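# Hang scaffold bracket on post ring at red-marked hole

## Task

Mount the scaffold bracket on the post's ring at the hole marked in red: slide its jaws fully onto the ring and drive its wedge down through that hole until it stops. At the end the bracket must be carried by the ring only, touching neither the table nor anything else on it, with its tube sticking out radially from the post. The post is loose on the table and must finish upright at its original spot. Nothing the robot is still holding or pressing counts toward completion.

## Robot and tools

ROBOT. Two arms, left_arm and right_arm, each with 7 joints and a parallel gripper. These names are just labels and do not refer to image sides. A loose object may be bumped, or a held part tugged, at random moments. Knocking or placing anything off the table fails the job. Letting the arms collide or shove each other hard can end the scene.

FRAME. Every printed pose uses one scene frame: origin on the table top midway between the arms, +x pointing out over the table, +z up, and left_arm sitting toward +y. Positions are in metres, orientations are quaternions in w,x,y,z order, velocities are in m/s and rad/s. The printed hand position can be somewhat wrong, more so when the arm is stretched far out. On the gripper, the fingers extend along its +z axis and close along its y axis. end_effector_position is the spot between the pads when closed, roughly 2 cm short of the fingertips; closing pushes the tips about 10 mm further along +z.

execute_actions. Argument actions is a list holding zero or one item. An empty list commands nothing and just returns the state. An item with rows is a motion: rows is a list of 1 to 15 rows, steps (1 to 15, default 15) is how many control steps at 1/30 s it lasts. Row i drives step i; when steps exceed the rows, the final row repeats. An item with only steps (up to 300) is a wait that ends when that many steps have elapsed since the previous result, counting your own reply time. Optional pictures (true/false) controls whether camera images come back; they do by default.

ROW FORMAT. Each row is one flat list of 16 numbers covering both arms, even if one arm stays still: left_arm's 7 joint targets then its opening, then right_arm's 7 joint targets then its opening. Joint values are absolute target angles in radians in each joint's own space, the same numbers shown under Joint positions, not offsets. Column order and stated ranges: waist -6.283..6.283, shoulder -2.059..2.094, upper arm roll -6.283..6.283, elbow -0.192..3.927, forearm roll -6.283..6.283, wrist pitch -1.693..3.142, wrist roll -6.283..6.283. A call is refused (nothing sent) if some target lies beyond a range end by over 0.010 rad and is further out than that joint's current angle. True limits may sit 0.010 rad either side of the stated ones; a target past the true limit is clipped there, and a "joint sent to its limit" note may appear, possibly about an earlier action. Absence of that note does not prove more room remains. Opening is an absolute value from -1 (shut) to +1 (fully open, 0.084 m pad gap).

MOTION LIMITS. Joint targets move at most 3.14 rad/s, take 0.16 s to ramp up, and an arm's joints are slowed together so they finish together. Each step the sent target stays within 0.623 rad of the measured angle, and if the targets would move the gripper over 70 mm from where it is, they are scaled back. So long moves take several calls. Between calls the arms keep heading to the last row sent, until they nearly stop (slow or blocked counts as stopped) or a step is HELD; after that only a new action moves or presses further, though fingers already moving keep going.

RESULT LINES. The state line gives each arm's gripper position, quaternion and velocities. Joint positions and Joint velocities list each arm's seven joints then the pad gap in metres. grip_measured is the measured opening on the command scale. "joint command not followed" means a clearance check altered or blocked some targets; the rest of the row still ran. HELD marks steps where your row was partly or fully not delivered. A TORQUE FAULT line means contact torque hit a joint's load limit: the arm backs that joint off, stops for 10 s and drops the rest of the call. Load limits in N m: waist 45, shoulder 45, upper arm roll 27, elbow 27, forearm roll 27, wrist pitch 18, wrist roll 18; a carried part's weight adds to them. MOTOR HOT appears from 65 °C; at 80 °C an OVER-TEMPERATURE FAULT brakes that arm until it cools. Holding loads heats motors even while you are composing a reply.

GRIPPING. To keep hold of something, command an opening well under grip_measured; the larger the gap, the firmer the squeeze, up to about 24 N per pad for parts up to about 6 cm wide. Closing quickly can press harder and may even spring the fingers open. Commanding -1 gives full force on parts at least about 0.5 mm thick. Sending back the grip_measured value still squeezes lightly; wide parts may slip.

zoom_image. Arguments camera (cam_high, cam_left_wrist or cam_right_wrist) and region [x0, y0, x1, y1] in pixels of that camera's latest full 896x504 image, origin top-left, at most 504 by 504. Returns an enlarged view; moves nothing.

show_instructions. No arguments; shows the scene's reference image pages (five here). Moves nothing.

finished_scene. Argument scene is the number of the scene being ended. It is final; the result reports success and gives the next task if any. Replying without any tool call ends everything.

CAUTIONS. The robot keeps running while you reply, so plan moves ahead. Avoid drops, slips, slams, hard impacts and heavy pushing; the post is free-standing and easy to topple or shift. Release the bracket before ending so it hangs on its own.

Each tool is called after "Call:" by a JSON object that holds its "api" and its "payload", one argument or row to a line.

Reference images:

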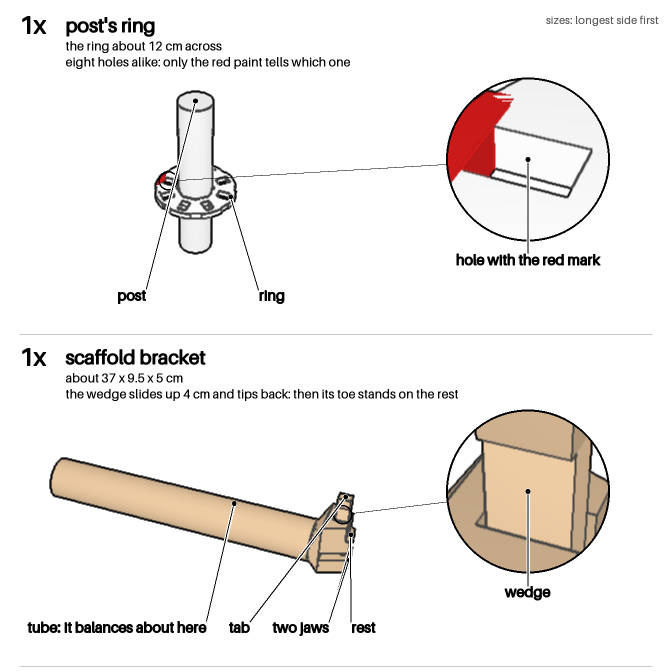

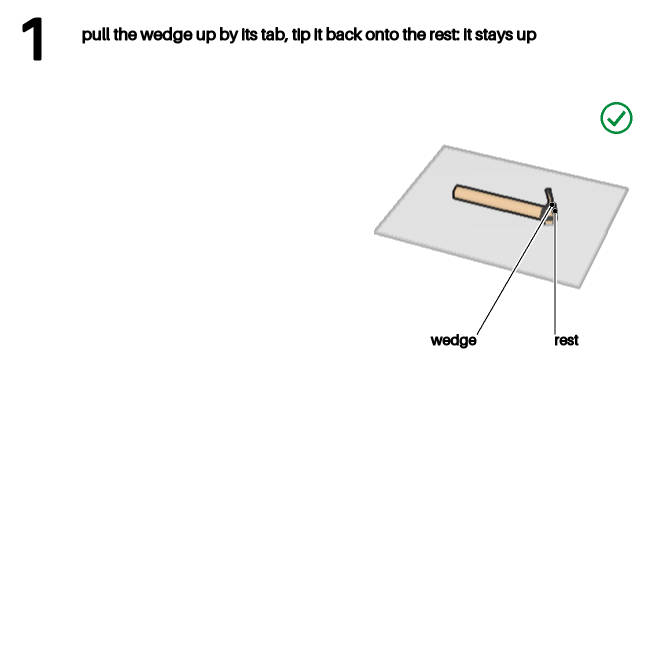

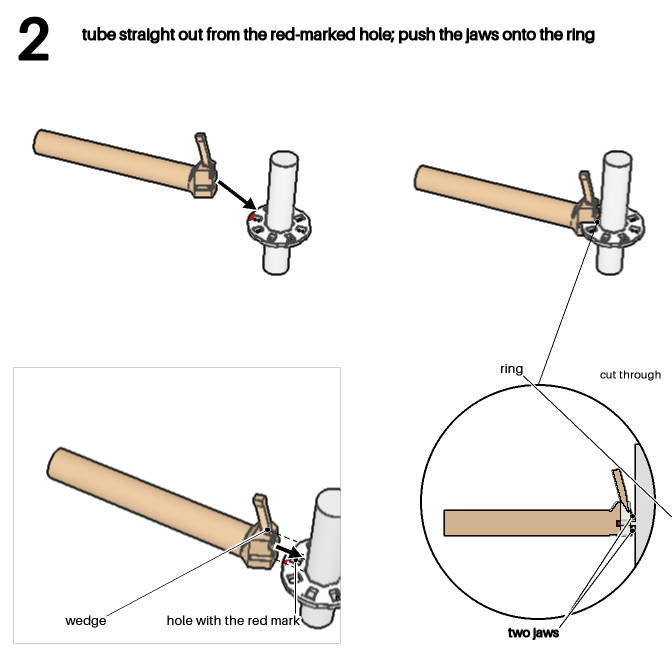

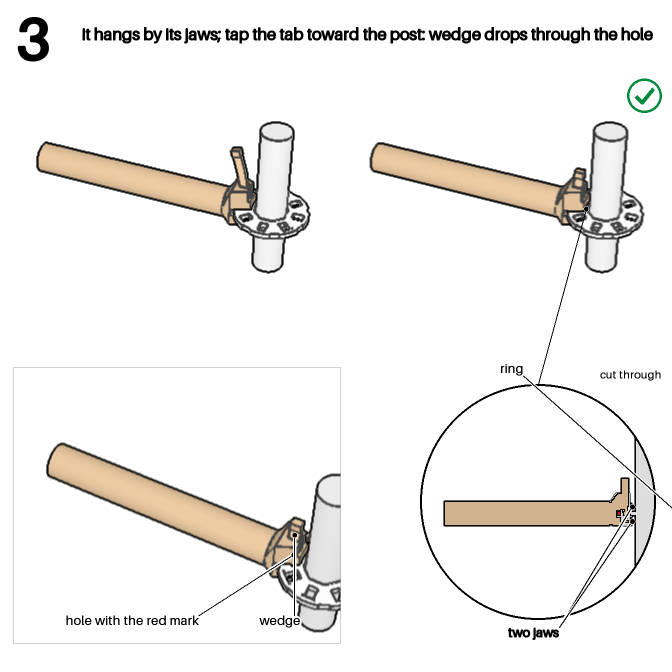

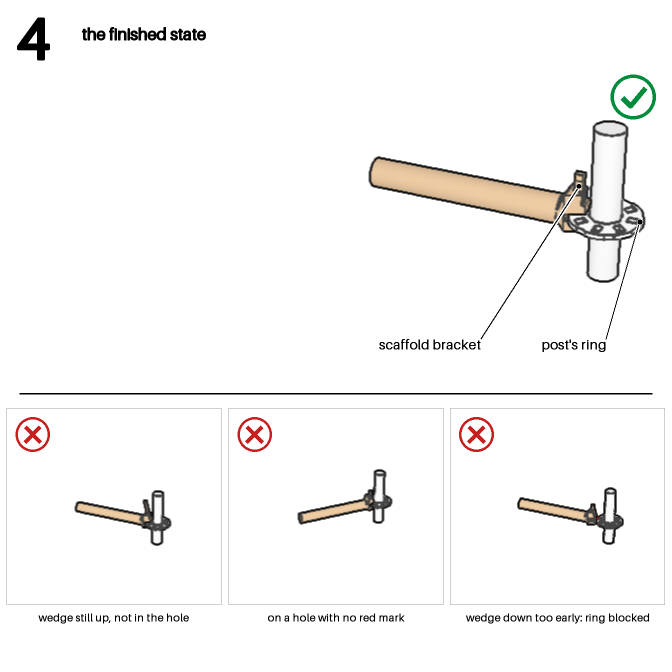

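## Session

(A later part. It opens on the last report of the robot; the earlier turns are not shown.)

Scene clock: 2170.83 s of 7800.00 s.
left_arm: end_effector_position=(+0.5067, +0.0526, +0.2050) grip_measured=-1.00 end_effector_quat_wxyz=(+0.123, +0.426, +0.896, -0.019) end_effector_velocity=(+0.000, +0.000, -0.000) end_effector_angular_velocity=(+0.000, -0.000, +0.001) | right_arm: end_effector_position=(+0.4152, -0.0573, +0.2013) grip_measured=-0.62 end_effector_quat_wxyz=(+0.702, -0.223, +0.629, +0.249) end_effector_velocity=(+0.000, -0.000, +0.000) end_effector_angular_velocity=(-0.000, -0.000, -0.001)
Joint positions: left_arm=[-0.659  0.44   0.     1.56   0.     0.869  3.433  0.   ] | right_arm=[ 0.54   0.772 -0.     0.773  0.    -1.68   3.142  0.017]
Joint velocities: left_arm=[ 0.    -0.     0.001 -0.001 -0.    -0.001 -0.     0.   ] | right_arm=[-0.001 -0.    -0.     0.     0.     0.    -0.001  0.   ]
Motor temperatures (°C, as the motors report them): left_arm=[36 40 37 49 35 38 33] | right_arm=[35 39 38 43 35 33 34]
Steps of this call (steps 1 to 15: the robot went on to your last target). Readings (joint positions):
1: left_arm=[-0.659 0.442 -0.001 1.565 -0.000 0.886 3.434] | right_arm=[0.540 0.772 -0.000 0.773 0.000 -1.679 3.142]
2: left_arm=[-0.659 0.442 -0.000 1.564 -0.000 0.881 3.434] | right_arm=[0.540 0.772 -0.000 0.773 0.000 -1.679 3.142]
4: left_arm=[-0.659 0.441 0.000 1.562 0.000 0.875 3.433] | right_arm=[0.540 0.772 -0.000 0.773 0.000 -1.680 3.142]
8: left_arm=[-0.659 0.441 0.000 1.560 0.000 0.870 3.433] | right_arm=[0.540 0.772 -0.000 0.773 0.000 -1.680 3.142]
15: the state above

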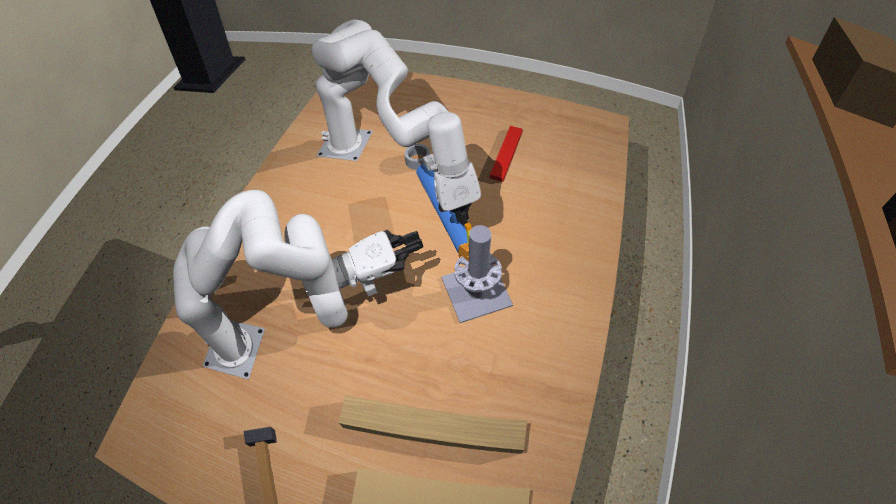

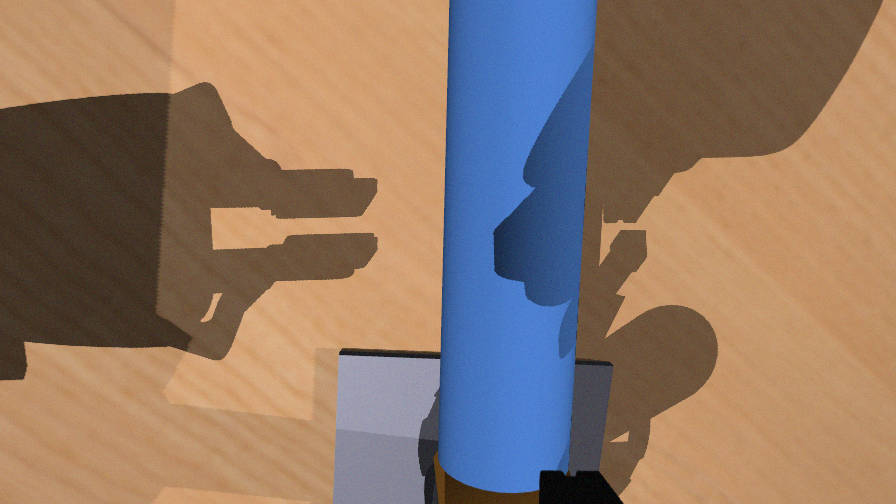

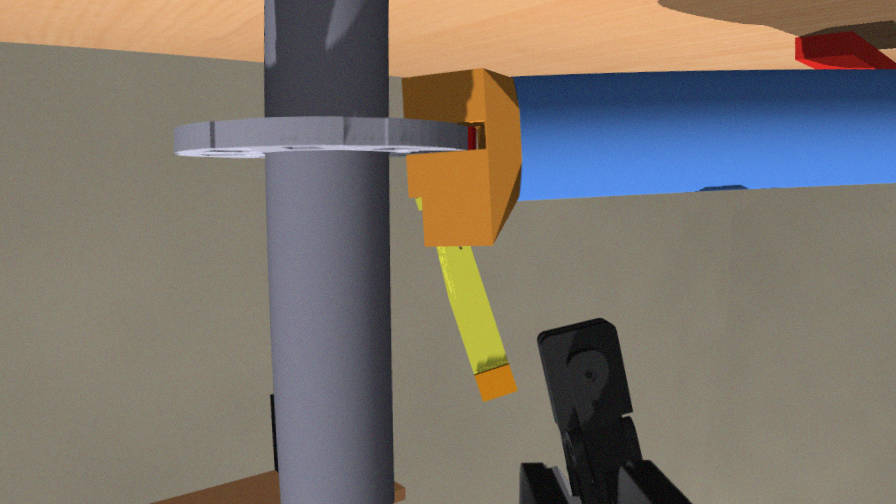

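Call:
{"api": "execute_actions", "payload": {
  "actions": [
    {"rows": [
[-0.6600,0.4466,0,1.5690,0,0.8724,3.4322,-1,0.54,0.7718,0,0.7733,0,-1.68,3.1416,-0.6],
[-0.6608,0.4528,0,1.5785,0,0.8757,3.4314,-1,0.54,0.7718,0,0.7733,0,-1.68,3.1416,-0.6],
[-0.6615,0.4589,0,1.5880,0,0.8791,3.4307,-1,0.54,0.7718,0,0.7733,0,-1.68,3.1416,-0.6],
[-0.6622,0.4651,0,1.5975,0,0.8824,3.4300,-1,0.54,0.7718,0,0.7733,0,-1.68,3.1416,-0.6],
[-0.6630,0.4713,0,1.6070,0,0.8857,3.4292,-1,0.54,0.7718,0,0.7733,0,-1.68,3.1416,-0.6],
[-0.6637,0.4775,0,1.6165,0,0.8890,3.4285,-1,0.54,0.7718,0,0.7733,0,-1.68,3.1416,-0.6],
[-0.6645,0.4837,0,1.6260,0,0.8924,3.4277,-1,0.54,0.7718,0,0.7733,0,-1.68,3.1416,-0.6],
[-0.6652,0.4899,0,1.6355,0,0.8957,3.4270,-1,0.54,0.7718,0,0.7733,0,-1.68,3.1416,-0.6],
[-0.6659,0.4960,0,1.6451,0,0.8990,3.4263,-1,0.54,0.7718,0,0.7733,0,-1.68,3.1416,-0.6],
[-0.6667,0.5022,0,1.6546,0,0.9023,3.4255,-1,0.54,0.7718,0,0.7733,0,-1.68,3.1416,-0.6],
[-0.6674,0.5084,0,1.6641,0,0.9057,3.4248,-1,0.54,0.7718,0,0.7733,0,-1.68,3.1416,-0.6],
[-0.6681,0.5146,0,1.6736,0,0.9090,3.4241,-1,0.54,0.7718,0,0.7733,0,-1.68,3.1416,-0.6],
[-0.6689,0.5208,0,1.6831,0,0.9123,3.4233,-1,0.54,0.7718,0,0.7733,0,-1.68,3.1416,-0.6],
[-0.6696,0.5270,0,1.6926,0,0.9156,3.4226,-1,0.54,0.7718,0,0.7733,0,-1.68,3.1416,-0.6],
[-0.6703,0.5331,0,1.7021,0,0.9190,3.4219,-1,0.54,0.7718,0,0.7733,0,-1.68,3.1416,-0.6]
], "steps": 15}
  ],
  "pictures": false
}}

Call:
{"api": "execute_actions", "payload": {
  "actions": [
    {"steps": 20}
  ]
}}

Scene clock: 2194.80 s of 7800.00 s.
left_arm: end_effector_position=(+0.5200, +0.0367, +0.2052) grip_measured=-1.00 end_effector_quat_wxyz=(+0.123, +0.426, +0.896, -0.020) end_effector_velocity=(+0.032, -0.039, -0.001) end_effector_angular_velocity=(-0.003, +0.004, -0.000) | right_arm: end_effector_position=(+0.4152, -0.0573, +0.2013) grip_measured=-0.62 end_effector_quat_wxyz=(+0.702, -0.223, +0.629, +0.249) end_effector_velocity=(+0.000, -0.000, +0.000) end_effector_angular_velocity=(-0.001, -0.001, -0.001)
Joint positions: left_arm=[-0.668  0.513  0.     1.671  0.     0.908  3.424  0.   ] | right_arm=[ 0.54   0.772 -0.     0.773  0.    -1.68   3.142  0.017]
Joint velocities: left_arm=[-0.022  0.184  0.001  0.282 -0.     0.1   -0.022  0.   ] | right_arm=[ 0.    -0.     0.    -0.     0.001 -0.    -0.002 -0.   ]
Motor temperatures (°C, as the motors report them): left_arm=[36 40 37 49 35 38 33] | right_arm=[35 39 38 43 35 33 34]
Steps of this call (steps 1 to 15: the robot went on to your last target; steps 16 to 90: nothing new was sent; then 20.47 s passed at rest; steps 91 to 105: all 15 steps of this action). Readings (joint positions):
91: left_arm=[-0.659 0.440 0.000 1.560 -0.000 0.869 3.433] | right_arm=[0.540 0.772 -0.000 0.773 -0.000 -1.680 3.142]
92: left_arm=[-0.659 0.442 0.000 1.562 0.000 0.870 3.433] | right_arm=[0.540 0.772 -0.000 0.773 -0.000 -1.680 3.142]
94: left_arm=[-0.660 0.449 0.000 1.573 0.000 0.874 3.432] | right_arm=[0.540 0.772 -0.000 0.773 -0.000 -1.680 3.142]
98: left_arm=[-0.663 0.471 -0.000 1.606 -0.000 0.885 3.429] | right_arm=[0.540 0.772 -0.000 0.773 -0.000 -1.680 3.142]
105: the state above

Scene clock: 2195.47 s of 7800.00 s.
left_arm: end_effector_position=(+0.5234, +0.0323, +0.2052) grip_measured=-1.00 end_effector_quat_wxyz=(+0.123, +0.426, +0.896, -0.020) end_effector_velocity=(+0.000, -0.000, +0.000) end_effector_angular_velocity=(-0.000, -0.001, +0.000) | right_arm: end_effector_position=(+0.4152, -0.0573, +0.2013) grip_measured=-0.62 end_effector_quat_wxyz=(+0.702, -0.223, +0.629, +0.249) end_effector_velocity=(+0.000, -0.000, +0.000) end_effector_angular_velocity=(+0.000, -0.001, -0.001)
Joint positions: left_arm=[-0.67   0.533  0.     1.702 -0.     0.919  3.422  0.   ] | right_arm=[ 0.54   0.772  0.     0.773  0.    -1.68   3.142  0.017]
Joint velocities: left_arm=[-0.     0.     0.001  0.001  0.     0.    -0.     0.   ] | right_arm=[-0.001 -0.001 -0.    -0.     0.     0.    -0.    -0.   ]
Motor temperatures (°C, as the motors report them): left_arm=[36 40 37 49 35 38 33] | right_arm=[35 39 38 43 35 33 34]
Steps of this call (steps 1 to 20: the robot went on to your last target). Readings (joint positions):
1: left_arm=[-0.669 0.519 0.000 1.680 0.000 0.911 3.424] | right_arm=[0.540 0.772 -0.000 0.773 0.000 -1.680 3.142]
2: left_arm=[-0.669 0.524 0.000 1.688 0.000 0.914 3.423] | right_arm=[0.540 0.772 0.000 0.773 -0.000 -1.680 3.142]
4: left_arm=[-0.670 0.529 -0.000 1.695 -0.000 0.917 3.422] | right_arm=[0.540 0.772 0.000 0.773 -0.000 -1.680 3.142]
8: left_arm=[-0.670 0.532 -0.000 1.701 -0.000 0.918 3.422] | right_arm=[0.540 0.772 -0.000 0.773 0.000 -1.680 3.142]
20: the state above

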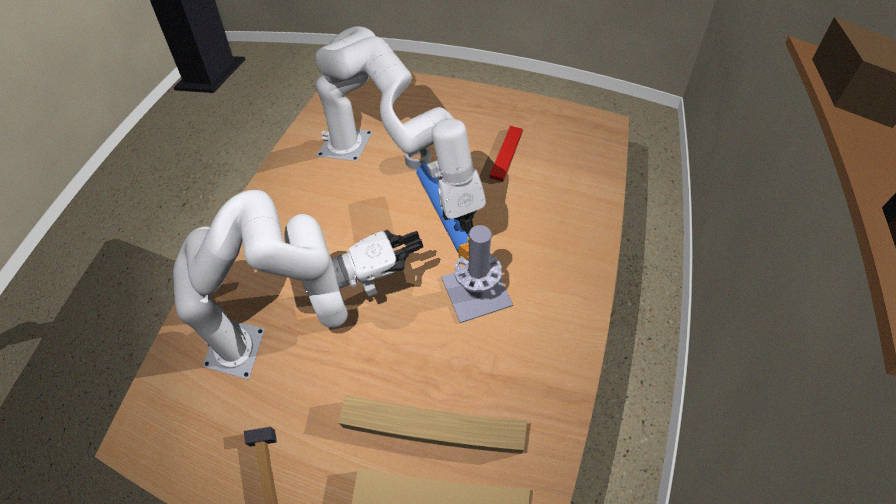

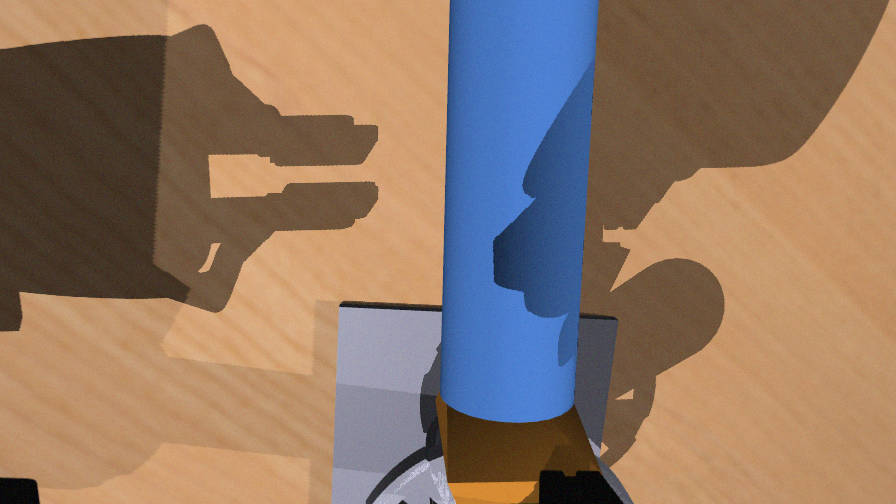

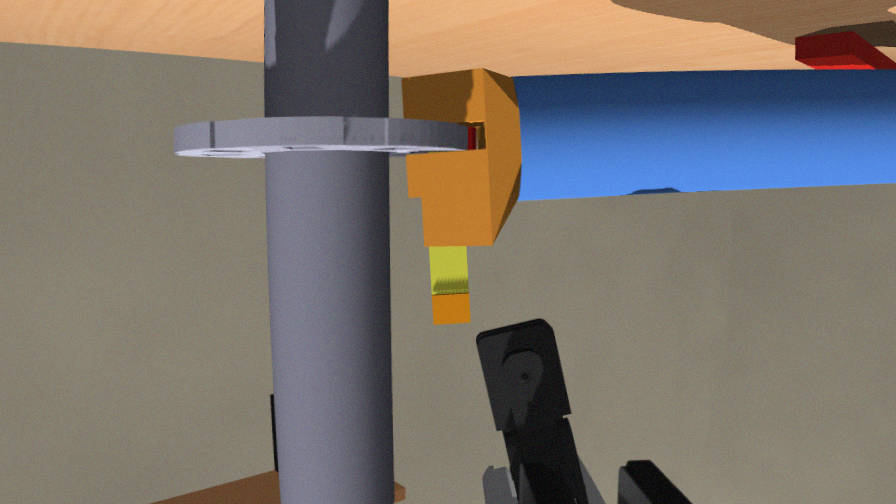

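Call:
{"api": "execute_actions", "payload": {
  "actions": [
    {"rows": [
[-0.6703,0.5290,0,1.7126,0,0.9336,3.4219,-1,0.54,0.7718,0,0.7733,0,-1.68,3.1416,-0.6],
[-0.6703,0.5290,0,1.7126,0,0.9336,3.4219,-1,0.54,0.7718,0,0.7733,0,-1.68,3.1416,-0.6],
[-0.6703,0.5290,0,1.7126,0,0.9336,3.4219,-1,0.54,0.7718,0,0.7733,0,-1.68,3.1416,-0.6],
[-0.6703,0.5290,0,1.7126,0,0.9336,3.4219,-1,0.54,0.7718,0,0.7733,0,-1.68,3.1416,-0.6],
[-0.6703,0.5290,0,1.7126,0,0.9336,3.4219,-1,0.54,0.7718,0,0.7733,0,-1.68,3.1416,-0.6],
[-0.6712,0.5372,0,1.7254,0,0.9381,3.4210,-1,0.54,0.7718,0,0.7733,0,-1.68,3.1416,-0.6],
[-0.6720,0.5455,0,1.7381,0,0.9426,3.4202,-1,0.54,0.7718,0,0.7733,0,-1.68,3.1416,-0.6],
[-0.6729,0.5537,0,1.7509,0,0.9471,3.4193,-1,0.54,0.7718,0,0.7733,0,-1.68,3.1416,-0.6],
[-0.6737,0.5620,0,1.7636,0,0.9516,3.4185,-1,0.54,0.7718,0,0.7733,0,-1.68,3.1416,-0.6],
[-0.6746,0.5702,0,1.7764,0,0.9562,3.4176,-1,0.54,0.7718,0,0.7733,0,-1.68,3.1416,-0.6],
[-0.6754,0.5784,0,1.7891,0,0.9607,3.4168,-1,0.54,0.7718,0,0.7733,0,-1.68,3.1416,-0.6],
[-0.6763,0.5867,0,1.8019,0,0.9652,3.4159,-1,0.54,0.7718,0,0.7733,0,-1.68,3.1416,-0.6],
[-0.6771,0.5949,0,1.8146,0,0.9697,3.4151,-1,0.54,0.7718,0,0.7733,0,-1.68,3.1416,-0.6],
[-0.6780,0.6032,0,1.8274,0,0.9742,3.4142,-1,0.54,0.7718,0,0.7733,0,-1.68,3.1416,-0.6],
[-0.6788,0.6114,0,1.8401,0,0.9787,3.4134,-1,0.54,0.7718,0,0.7733,0,-1.68,3.1416,-0.6]
], "steps": 15}
  ],
  "pictures": false
}}

Call:
{"api": "execute_actions", "payload": {
  "actions": [
    {"steps": 15}
  ]
}}

Scene clock: 2243.43 s of 7800.00 s.
left_arm: end_effector_position=(+0.5323, +0.0211, +0.2102) grip_measured=-1.00 end_effector_quat_wxyz=(+0.123, +0.426, +0.896, -0.021) end_effector_velocity=(+0.038, -0.048, -0.001) end_effector_angular_velocity=(-0.008, +0.000, -0.001) | right_arm: end_effector_position=(+0.4152, -0.0573, +0.2013) grip_measured=-0.62 end_effector_quat_wxyz=(+0.702, -0.223, +0.629, +0.249) end_effector_velocity=(+0.000, -0.000, -0.000) end_effector_angular_velocity=(-0.002, -0.000, -0.001)
Joint positions: left_arm=[-0.676  0.585 -0.     1.798 -0.     0.964  3.416  0.   ] | right_arm=[ 0.54   0.772 -0.     0.773  0.    -1.68   3.142  0.017]
Joint velocities: left_arm=[-0.026  0.239  0.     0.374 -0.     0.131 -0.025  0.   ] | right_arm=[ 0.     0.    -0.    -0.     0.001 -0.    -0.001 -0.   ]
Motor temperatures (°C, as the motors report them): left_arm=[36 40 37 49 35 38 33] | right_arm=[35 39 38 43 35 33 34]
Steps of this call (steps 1 to 15: the robot went on to your last target; steps 16 to 90: nothing new was sent; then 44.47 s passed at rest; steps 91 to 105: all 15 steps of this action). Readings (joint positions):
91: left_arm=[-0.670 0.533 0.000 1.702 0.000 0.919 3.422] | right_arm=[0.540 0.772 -0.000 0.773 0.000 -1.680 3.142]
92: left_arm=[-0.670 0.533 0.000 1.704 -0.000 0.923 3.422] | right_arm=[0.540 0.772 -0.000 0.773 0.000 -1.680 3.142]
94: left_arm=[-0.670 0.531 0.000 1.709 -0.000 0.929 3.422] | right_arm=[0.540 0.772 -0.000 0.773 0.000 -1.680 3.142]
98: left_arm=[-0.671 0.534 0.000 1.722 0.000 0.936 3.421] | right_arm=[0.540 0.772 -0.000 0.773 -0.000 -1.680 3.142]
105: the state above

Scene clock: 2243.93 s of 7800.00 s.
left_arm: end_effector_position=(+0.5366, +0.0160, +0.2101) grip_measured=-1.00 end_effector_quat_wxyz=(+0.123, +0.426, +0.896, -0.021) end_effector_velocity=(-0.000, -0.000, -0.001) end_effector_angular_velocity=(+0.000, +0.001, -0.000) | right_arm: end_effector_position=(+0.4152, -0.0573, +0.2013) grip_measured=-0.62 end_effector_quat_wxyz=(+0.702, -0.223, +0.629, +0.249) end_effector_velocity=(+0.000, -0.000, -0.000) end_effector_angular_velocity=(+0.001, +0.001, +0.000)
Joint positions: left_arm=[-0.679  0.611  0.     1.84   0.     0.979  3.413  0.   ] | right_arm=[ 0.54   0.772 -0.     0.773  0.    -1.68   3.142  0.017]
Joint velocities: left_arm=[ 0.     0.002 -0.001  0.001  0.     0.001 -0.     0.   ] | right_arm=[-0.     0.    -0.     0.    -0.     0.     0.002 -0.   ]
Motor temperatures (°C, as the motors report them): left_arm=[36 40 37 49 35 38 33] | right_arm=[35 39 38 43 35 33 34]
Steps of this call (steps 1 to 15: the robot went on to your last target). Readings (joint positions):
1: left_arm=[-0.677 0.593 -0.000 1.811 -0.000 0.968 3.415] | right_arm=[0.540 0.772 -0.000 0.773 0.000 -1.680 3.142]
2: left_arm=[-0.678 0.599 -0.000 1.821 -0.000 0.972 3.415] | right_arm=[0.540 0.772 -0.000 0.773 0.000 -1.680 3.142]
4: left_arm=[-0.678 0.606 -0.000 1.831 -0.000 0.975 3.414] | right_arm=[0.540 0.772 -0.000 0.773 -0.000 -1.680 3.142]
8: left_arm=[-0.679 0.610 0.000 1.838 0.000 0.978 3.414] | right_arm=[0.540 0.772 -0.000 0.773 -0.000 -1.680 3.142]
15: the state above

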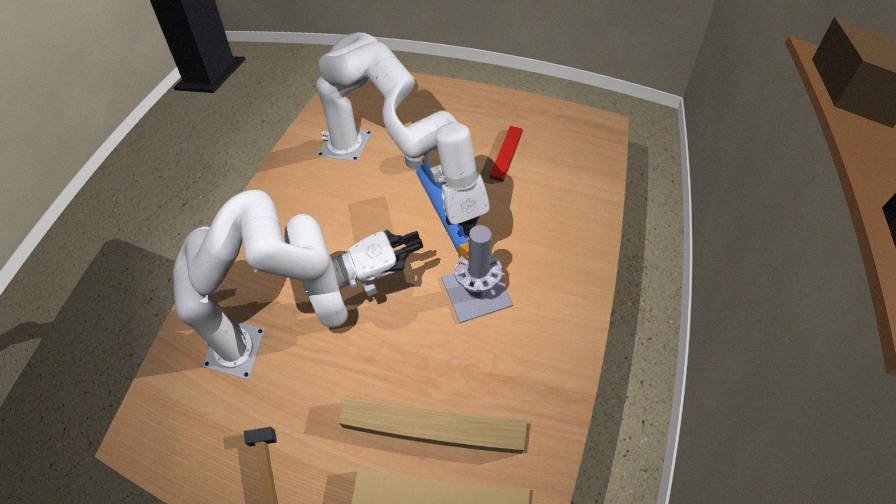

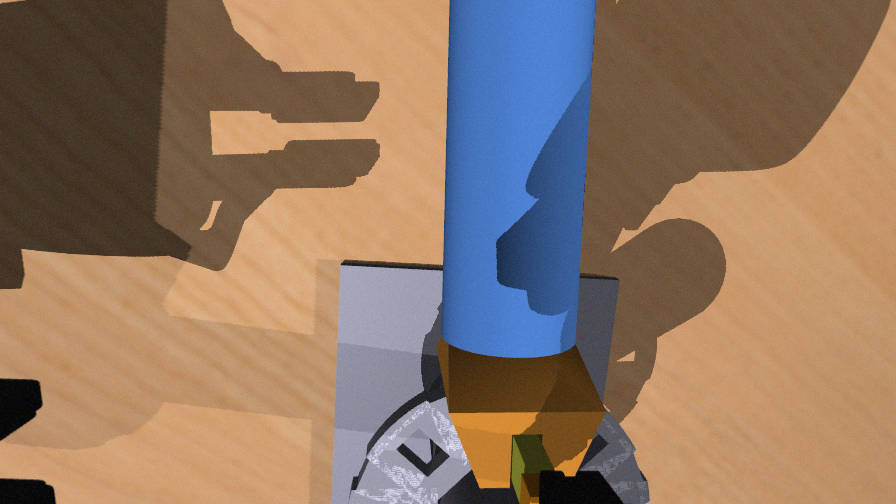

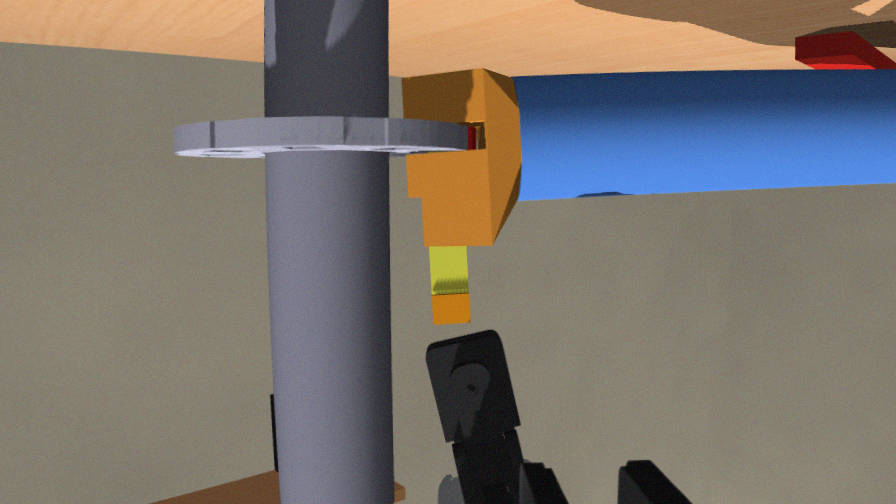

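Call:
{"api": "execute_actions", "payload": {
  "actions": [
    {"rows": [
[-0.6808,0.6114,0,1.8401,0,0.9787,3.4114,-1,0.54,0.7718,0,0.7733,0,-1.68,3.1416,-0.6],
[-0.6828,0.6114,0,1.8401,0,0.9787,3.4094,-1,0.54,0.7718,0,0.7733,0,-1.68,3.1416,-0.6],
[-0.6828,0.6118,0,1.8386,0,0.9768,3.4094,-1,0.54,0.7718,0,0.7733,0,-1.68,3.1416,-0.6],
[-0.6828,0.6123,0,1.8371,0,0.9748,3.4094,-1,0.54,0.7718,0,0.7733,0,-1.68,3.1416,-0.6],
[-0.6828,0.6127,0,1.8356,0,0.9729,3.4094,-1,0.54,0.7718,0,0.7733,0,-1.68,3.1416,-0.6],
[-0.6828,0.6131,0,1.8340,0,0.9709,3.4094,-1,0.54,0.7718,0,0.7733,0,-1.68,3.1416,-0.6],
[-0.6828,0.6136,0,1.8325,0,0.9690,3.4094,-1,0.54,0.7718,0,0.7733,0,-1.68,3.1416,-0.6],
[-0.6828,0.6140,0,1.8310,0,0.9670,3.4094,-1,0.54,0.7718,0,0.7733,0,-1.68,3.1416,-0.6],
[-0.6828,0.6144,0,1.8295,0,0.9651,3.4094,-1,0.54,0.7718,0,0.7733,0,-1.68,3.1416,-0.6],
[-0.6828,0.6149,0,1.8280,0,0.9631,3.4094,-1,0.54,0.7718,0,0.7733,0,-1.68,3.1416,-0.6],
[-0.6828,0.6153,0,1.8265,0,0.9612,3.4094,-1,0.54,0.7718,0,0.7733,0,-1.68,3.1416,-0.6],
[-0.6828,0.6158,0,1.8250,0,0.9592,3.4094,-1,0.54,0.7718,0,0.7733,0,-1.68,3.1416,-0.6],
[-0.6828,0.6162,0,1.8235,0,0.9573,3.4094,-1,0.54,0.7718,0,0.7733,0,-1.68,3.1416,-0.6],
[-0.6828,0.6166,0,1.8219,0,0.9553,3.4094,-1,0.54,0.7718,0,0.7733,0,-1.68,3.1416,-0.6],
[-0.6828,0.6171,0,1.8204,0,0.9534,3.4094,-1,0.54,0.7718,0,0.7733,0,-1.68,3.1416,-0.6]
], "steps": 15}
  ],
  "pictures": false
}}

Call:
{"api": "execute_actions", "payload": {
  "actions": [
    {"steps": 15}
  ]
}}

Scene clock: 2265.47 s of 7800.00 s.
left_arm: end_effector_position=(+0.5351, +0.0138, +0.2023) grip_measured=-1.00 end_effector_quat_wxyz=(+0.123, +0.426, +0.896, -0.022) end_effector_velocity=(-0.001, -0.002, -0.021) end_effector_angular_velocity=(-0.003, -0.002, -0.002) | right_arm: end_effector_position=(+0.4152, -0.0573, +0.2013) grip_measured=-0.62 end_effector_quat_wxyz=(+0.702, -0.223, +0.629, +0.249) end_effector_velocity=(-0.000, +0.001, +0.000) end_effector_angular_velocity=(-0.000, -0.000, +0.002)
Joint positions: left_arm=[-0.683  0.616  0.     1.825  0.     0.959  3.409  0.   ] | right_arm=[ 0.54   0.772  0.     0.773  0.    -1.68   3.142  0.017]
Joint velocities: left_arm=[-0.002  0.012 -0.002 -0.043 -0.    -0.058 -0.001  0.   ] | right_arm=[ 0.001 -0.    -0.    -0.    -0.001  0.    -0.     0.   ]
Motor temperatures (°C, as the motors report them): left_arm=[36 40 37 49 35 38 33] | right_arm=[35 39 38 43 35 33 34]
Steps of this call (steps 1 to 15: the robot went on to your last target; steps 16 to 90: nothing new was sent; then 18.03 s passed at rest; steps 91 to 105: all 15 steps of this action). Readings (joint positions):
91: left_arm=[-0.679 0.611 0.000 1.840 -0.000 0.979 3.413] | right_arm=[0.540 0.772 -0.000 0.773 0.000 -1.680 3.142]
92: left_arm=[-0.679 0.611 0.000 1.840 0.000 0.979 3.413] | right_arm=[0.540 0.772 -0.000 0.773 -0.000 -1.680 3.142]
94: left_arm=[-0.681 0.611 0.000 1.840 0.000 0.978 3.411] | right_arm=[0.540 0.772 -0.000 0.773 0.000 -1.680 3.142]
98: left_arm=[-0.683 0.613 -0.000 1.835 -0.000 0.972 3.410] | right_arm=[0.540 0.772 -0.000 0.773 -0.000 -1.680 3.142]
105: the state above

Scene clock: 2265.97 s of 7800.00 s.
left_arm: end_effector_position=(+0.5353, +0.0136, +0.2012) grip_measured=-1.00 end_effector_quat_wxyz=(+0.124, +0.426, +0.896, -0.022) end_effector_velocity=(-0.000, -0.000, -0.002) end_effector_angular_velocity=(+0.002, +0.001, -0.002) | right_arm: end_effector_position=(+0.4152, -0.0573, +0.2013) grip_measured=-0.62 end_effector_quat_wxyz=(+0.702, -0.223, +0.629, +0.249) end_effector_velocity=(+0.000, -0.000, -0.000) end_effector_angular_velocity=(-0.001, +0.000, -0.001)
Joint positions: left_arm=[-0.683  0.616  0.     1.821  0.     0.953  3.409  0.   ] | right_arm=[ 0.54   0.772 -0.     0.773 -0.    -1.68   3.142  0.017]
Joint velocities: left_arm=[-0.001  0.002  0.    -0.001  0.    -0.002  0.001  0.   ] | right_arm=[-0.001  0.    -0.    -0.    -0.     0.    -0.     0.   ]
Motor temperatures (°C, as the motors report them): left_arm=[36 40 37 49 35 38 33] | right_arm=[35 39 38 43 35 33 34]
Steps of this call (steps 1 to 15: the robot went on to your last target). Readings (joint positions):
1: left_arm=[-0.683 0.616 0.000 1.824 0.000 0.957 3.409] | right_arm=[0.540 0.772 -0.000 0.773 -0.000 -1.680 3.142]
2: left_arm=[-0.683 0.616 0.000 1.823 0.000 0.956 3.409] | right_arm=[0.540 0.772 -0.000 0.773 -0.000 -1.680 3.142]
4: left_arm=[-0.683 0.616 0.000 1.822 0.000 0.955 3.409] | right_arm=[0.540 0.772 0.000 0.773 0.000 -1.680 3.142]
8: left_arm=[-0.683 0.616 0.000 1.822 0.000 0.954 3.409] | right_arm=[0.540 0.772 -0.000 0.773 0.000 -1.680 3.142]
15: the state above
All arms were judged still, so your last target was given up. Only a new action makes them travel on or press farther. Fingers that are still opening or closing keep moving.

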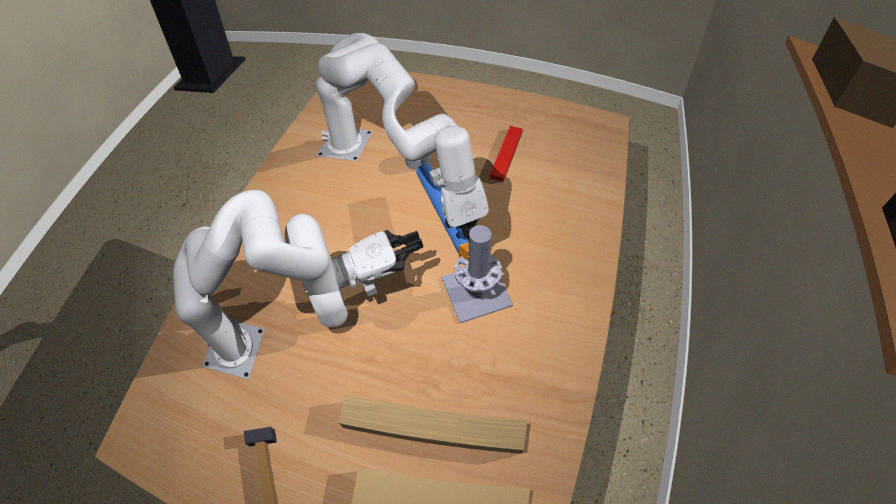

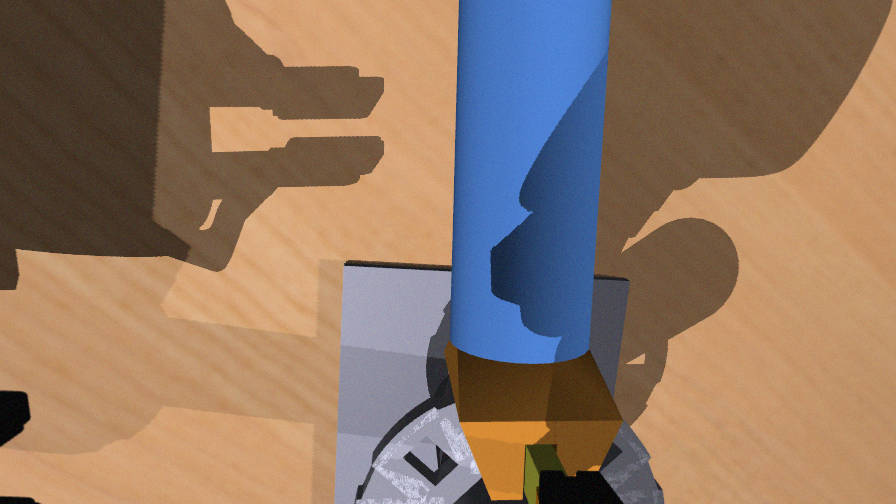

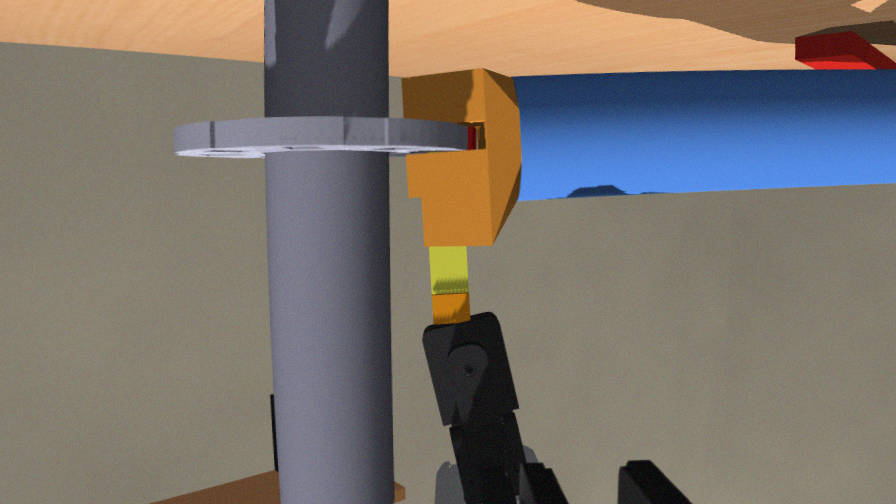

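Call:
{"api": "execute_actions", "payload": {
  "actions": [
    {"rows": [
[-0.6828,0.6173,0,1.8197,0,0.9525,3.4094,-1,0.54,0.7718,0,0.7733,0,-1.68,3.1416,-0.6],
[-0.6828,0.6175,0,1.8190,0,0.9516,3.4094,-1,0.54,0.7718,0,0.7733,0,-1.68,3.1416,-0.6],
[-0.6828,0.6178,0,1.8180,0,0.9504,3.4094,-1,0.54,0.7718,0,0.7733,0,-1.68,3.1416,-0.6],
[-0.6828,0.6181,0,1.8170,0,0.9491,3.4094,-1,0.54,0.7718,0,0.7733,0,-1.68,3.1416,-0.6],
[-0.6828,0.6184,0,1.8160,0,0.9478,3.4094,-1,0.54,0.7718,0,0.7733,0,-1.68,3.1416,-0.6],
[-0.6828,0.6187,0,1.8150,0,0.9465,3.4094,-1,0.54,0.7718,0,0.7733,0,-1.68,3.1416,-0.6],
[-0.6828,0.6190,0,1.8140,0,0.9452,3.4094,-1,0.54,0.7718,0,0.7733,0,-1.68,3.1416,-0.6],
[-0.6828,0.6193,0,1.8130,0,0.9439,3.4094,-1,0.54,0.7718,0,0.7733,0,-1.68,3.1416,-0.6],
[-0.6828,0.6196,0,1.8120,0,0.9426,3.4094,-1,0.54,0.7718,0,0.7733,0,-1.68,3.1416,-0.6],
[-0.6828,0.6199,0,1.8106,0,0.9407,3.4094,-1,0.54,0.7718,0,0.7733,0,-1.68,3.1416,-0.6]
], "steps": 15}
  ],
  "pictures": false
}}

Call:
{"api": "execute_actions", "payload": {
  "actions": [
    {"steps": 20}
  ]
}}

Scene clock: 2285.80 s of 7800.00 s.
left_arm: end_effector_position=(+0.5354, +0.0131, +0.1970) grip_measured=-1.00 end_effector_quat_wxyz=(+0.125, +0.426, +0.896, -0.022) end_effector_velocity=(-0.000, +0.000, +0.000) end_effector_angular_velocity=(-0.001, -0.001, +0.001) | right_arm: end_effector_position=(+0.4152, -0.0573, +0.2013) grip_measured=-0.62 end_effector_quat_wxyz=(+0.702, -0.223, +0.629, +0.249) end_effector_velocity=(-0.000, +0.000, -0.000) end_effector_angular_velocity=(-0.000, +0.000, +0.000)
Joint positions: left_arm=[-0.683  0.619 -0.     1.813 -0.     0.94   3.409  0.   ] | right_arm=[ 0.54   0.772  0.     0.773 -0.    -1.68   3.142  0.017]
Joint velocities: left_arm=[ 0.    -0.002  0.    -0.003 -0.    -0.003 -0.001  0.   ] | right_arm=[ 0.001  0.    -0.    -0.     0.    -0.     0.     0.   ]
Motor temperatures (°C, as the motors report them): left_arm=[36 40 37 47 35 38 33] | right_arm=[35 39 38 43 35 33 34]
Steps of this call (steps 1 to 90: nothing new was sent; then 16.33 s passed at rest; steps 91 to 105: all 15 steps of this action). Readings (joint positions):
91: left_arm=[-0.683 0.617 0.000 1.820 0.000 0.953 3.409] | right_arm=[0.540 0.772 -0.000 0.773 0.000 -1.680 3.142]
92: left_arm=[-0.683 0.617 0.000 1.820 0.000 0.953 3.409] | right_arm=[0.540 0.772 -0.000 0.773 0.000 -1.680 3.142]
94: left_arm=[-0.683 0.617 0.000 1.820 0.000 0.952 3.409] | right_arm=[0.540 0.772 0.000 0.773 -0.000 -1.680 3.142]
98: left_arm=[-0.683 0.617 -0.000 1.817 -0.000 0.948 3.409] | right_arm=[0.540 0.772 0.000 0.773 0.000 -1.680 3.142]
105: the state above

Scene clock: 2286.47 s of 7800.00 s.
left_arm: end_effector_position=(+0.5353, +0.0133, +0.1967) grip_measured=-1.00 end_effector_quat_wxyz=(+0.124, +0.426, +0.896, -0.022) end_effector_velocity=(-0.000, -0.001, +0.000) end_effector_angular_velocity=(-0.000, +0.000, -0.001) | right_arm: end_effector_position=(+0.4152, -0.0573, +0.2013) grip_measured=-0.62 end_effector_quat_wxyz=(+0.702, -0.223, +0.629, +0.249) end_effector_velocity=(-0.000, +0.001, +0.000) end_effector_angular_velocity=(+0.000, -0.001, +0.001)
Joint positions: left_arm=[-0.683  0.618 -0.     1.812 -0.     0.94   3.409  0.   ] | right_arm=[ 0.54   0.772 -0.     0.773 -0.    -1.68   3.142  0.017]
Joint velocities: left_arm=[-0.001  0.    -0.     0.002 -0.     0.001  0.     0.   ] | right_arm=[ 0.001 -0.001  0.    -0.     0.001  0.    -0.     0.   ]
Motor temperatures (°C, as the motors report them): left_arm=[36 40 37 47 35 38 33] | right_arm=[35 39 38 43 35 33 34]
Steps of this call (steps 1 to 15: the robot went on to your last target; steps 16 to 20: nothing new was sent). Readings (joint positions):
1: left_arm=[-0.683 0.619 -0.000 1.813 -0.000 0.940 3.409] | right_arm=[0.540 0.772 0.000 0.773 0.000 -1.680 3.142]
2: left_arm=[-0.683 0.619 -0.000 1.812 -0.000 0.940 3.409] | right_arm=[0.540 0.772 -0.000 0.773 -0.000 -1.680 3.142]
4: left_arm=[-0.683 0.619 -0.000 1.812 -0.000 0.940 3.409] | right_arm=[0.540 0.772 -0.000 0.773 0.000 -1.680 3.142]
8: left_arm=[-0.683 0.618 -0.000 1.812 -0.000 0.940 3.409] | right_arm=[0.540 0.772 -0.000 0.773 -0.000 -1.680 3.142]
20: the state above
All arms were judged still, so your last target was given up. Only a new action makes them travel on or press farther. Fingers that are still opening or closing keep moving.

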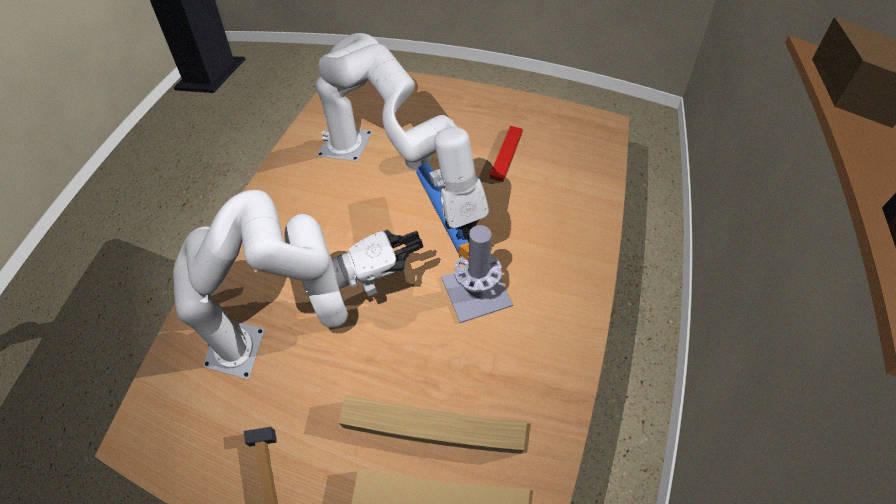

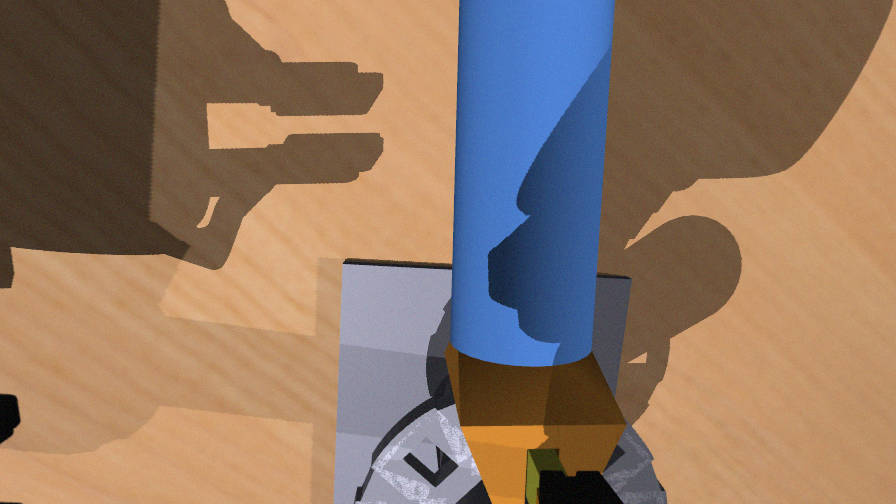

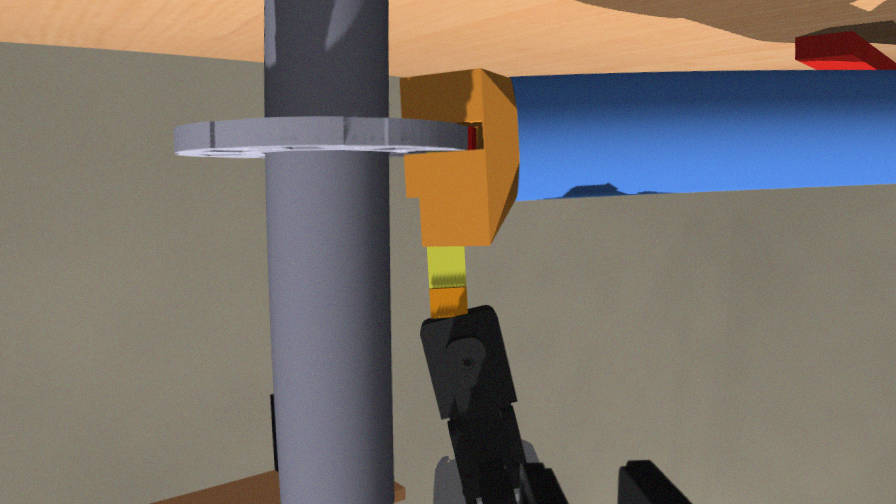

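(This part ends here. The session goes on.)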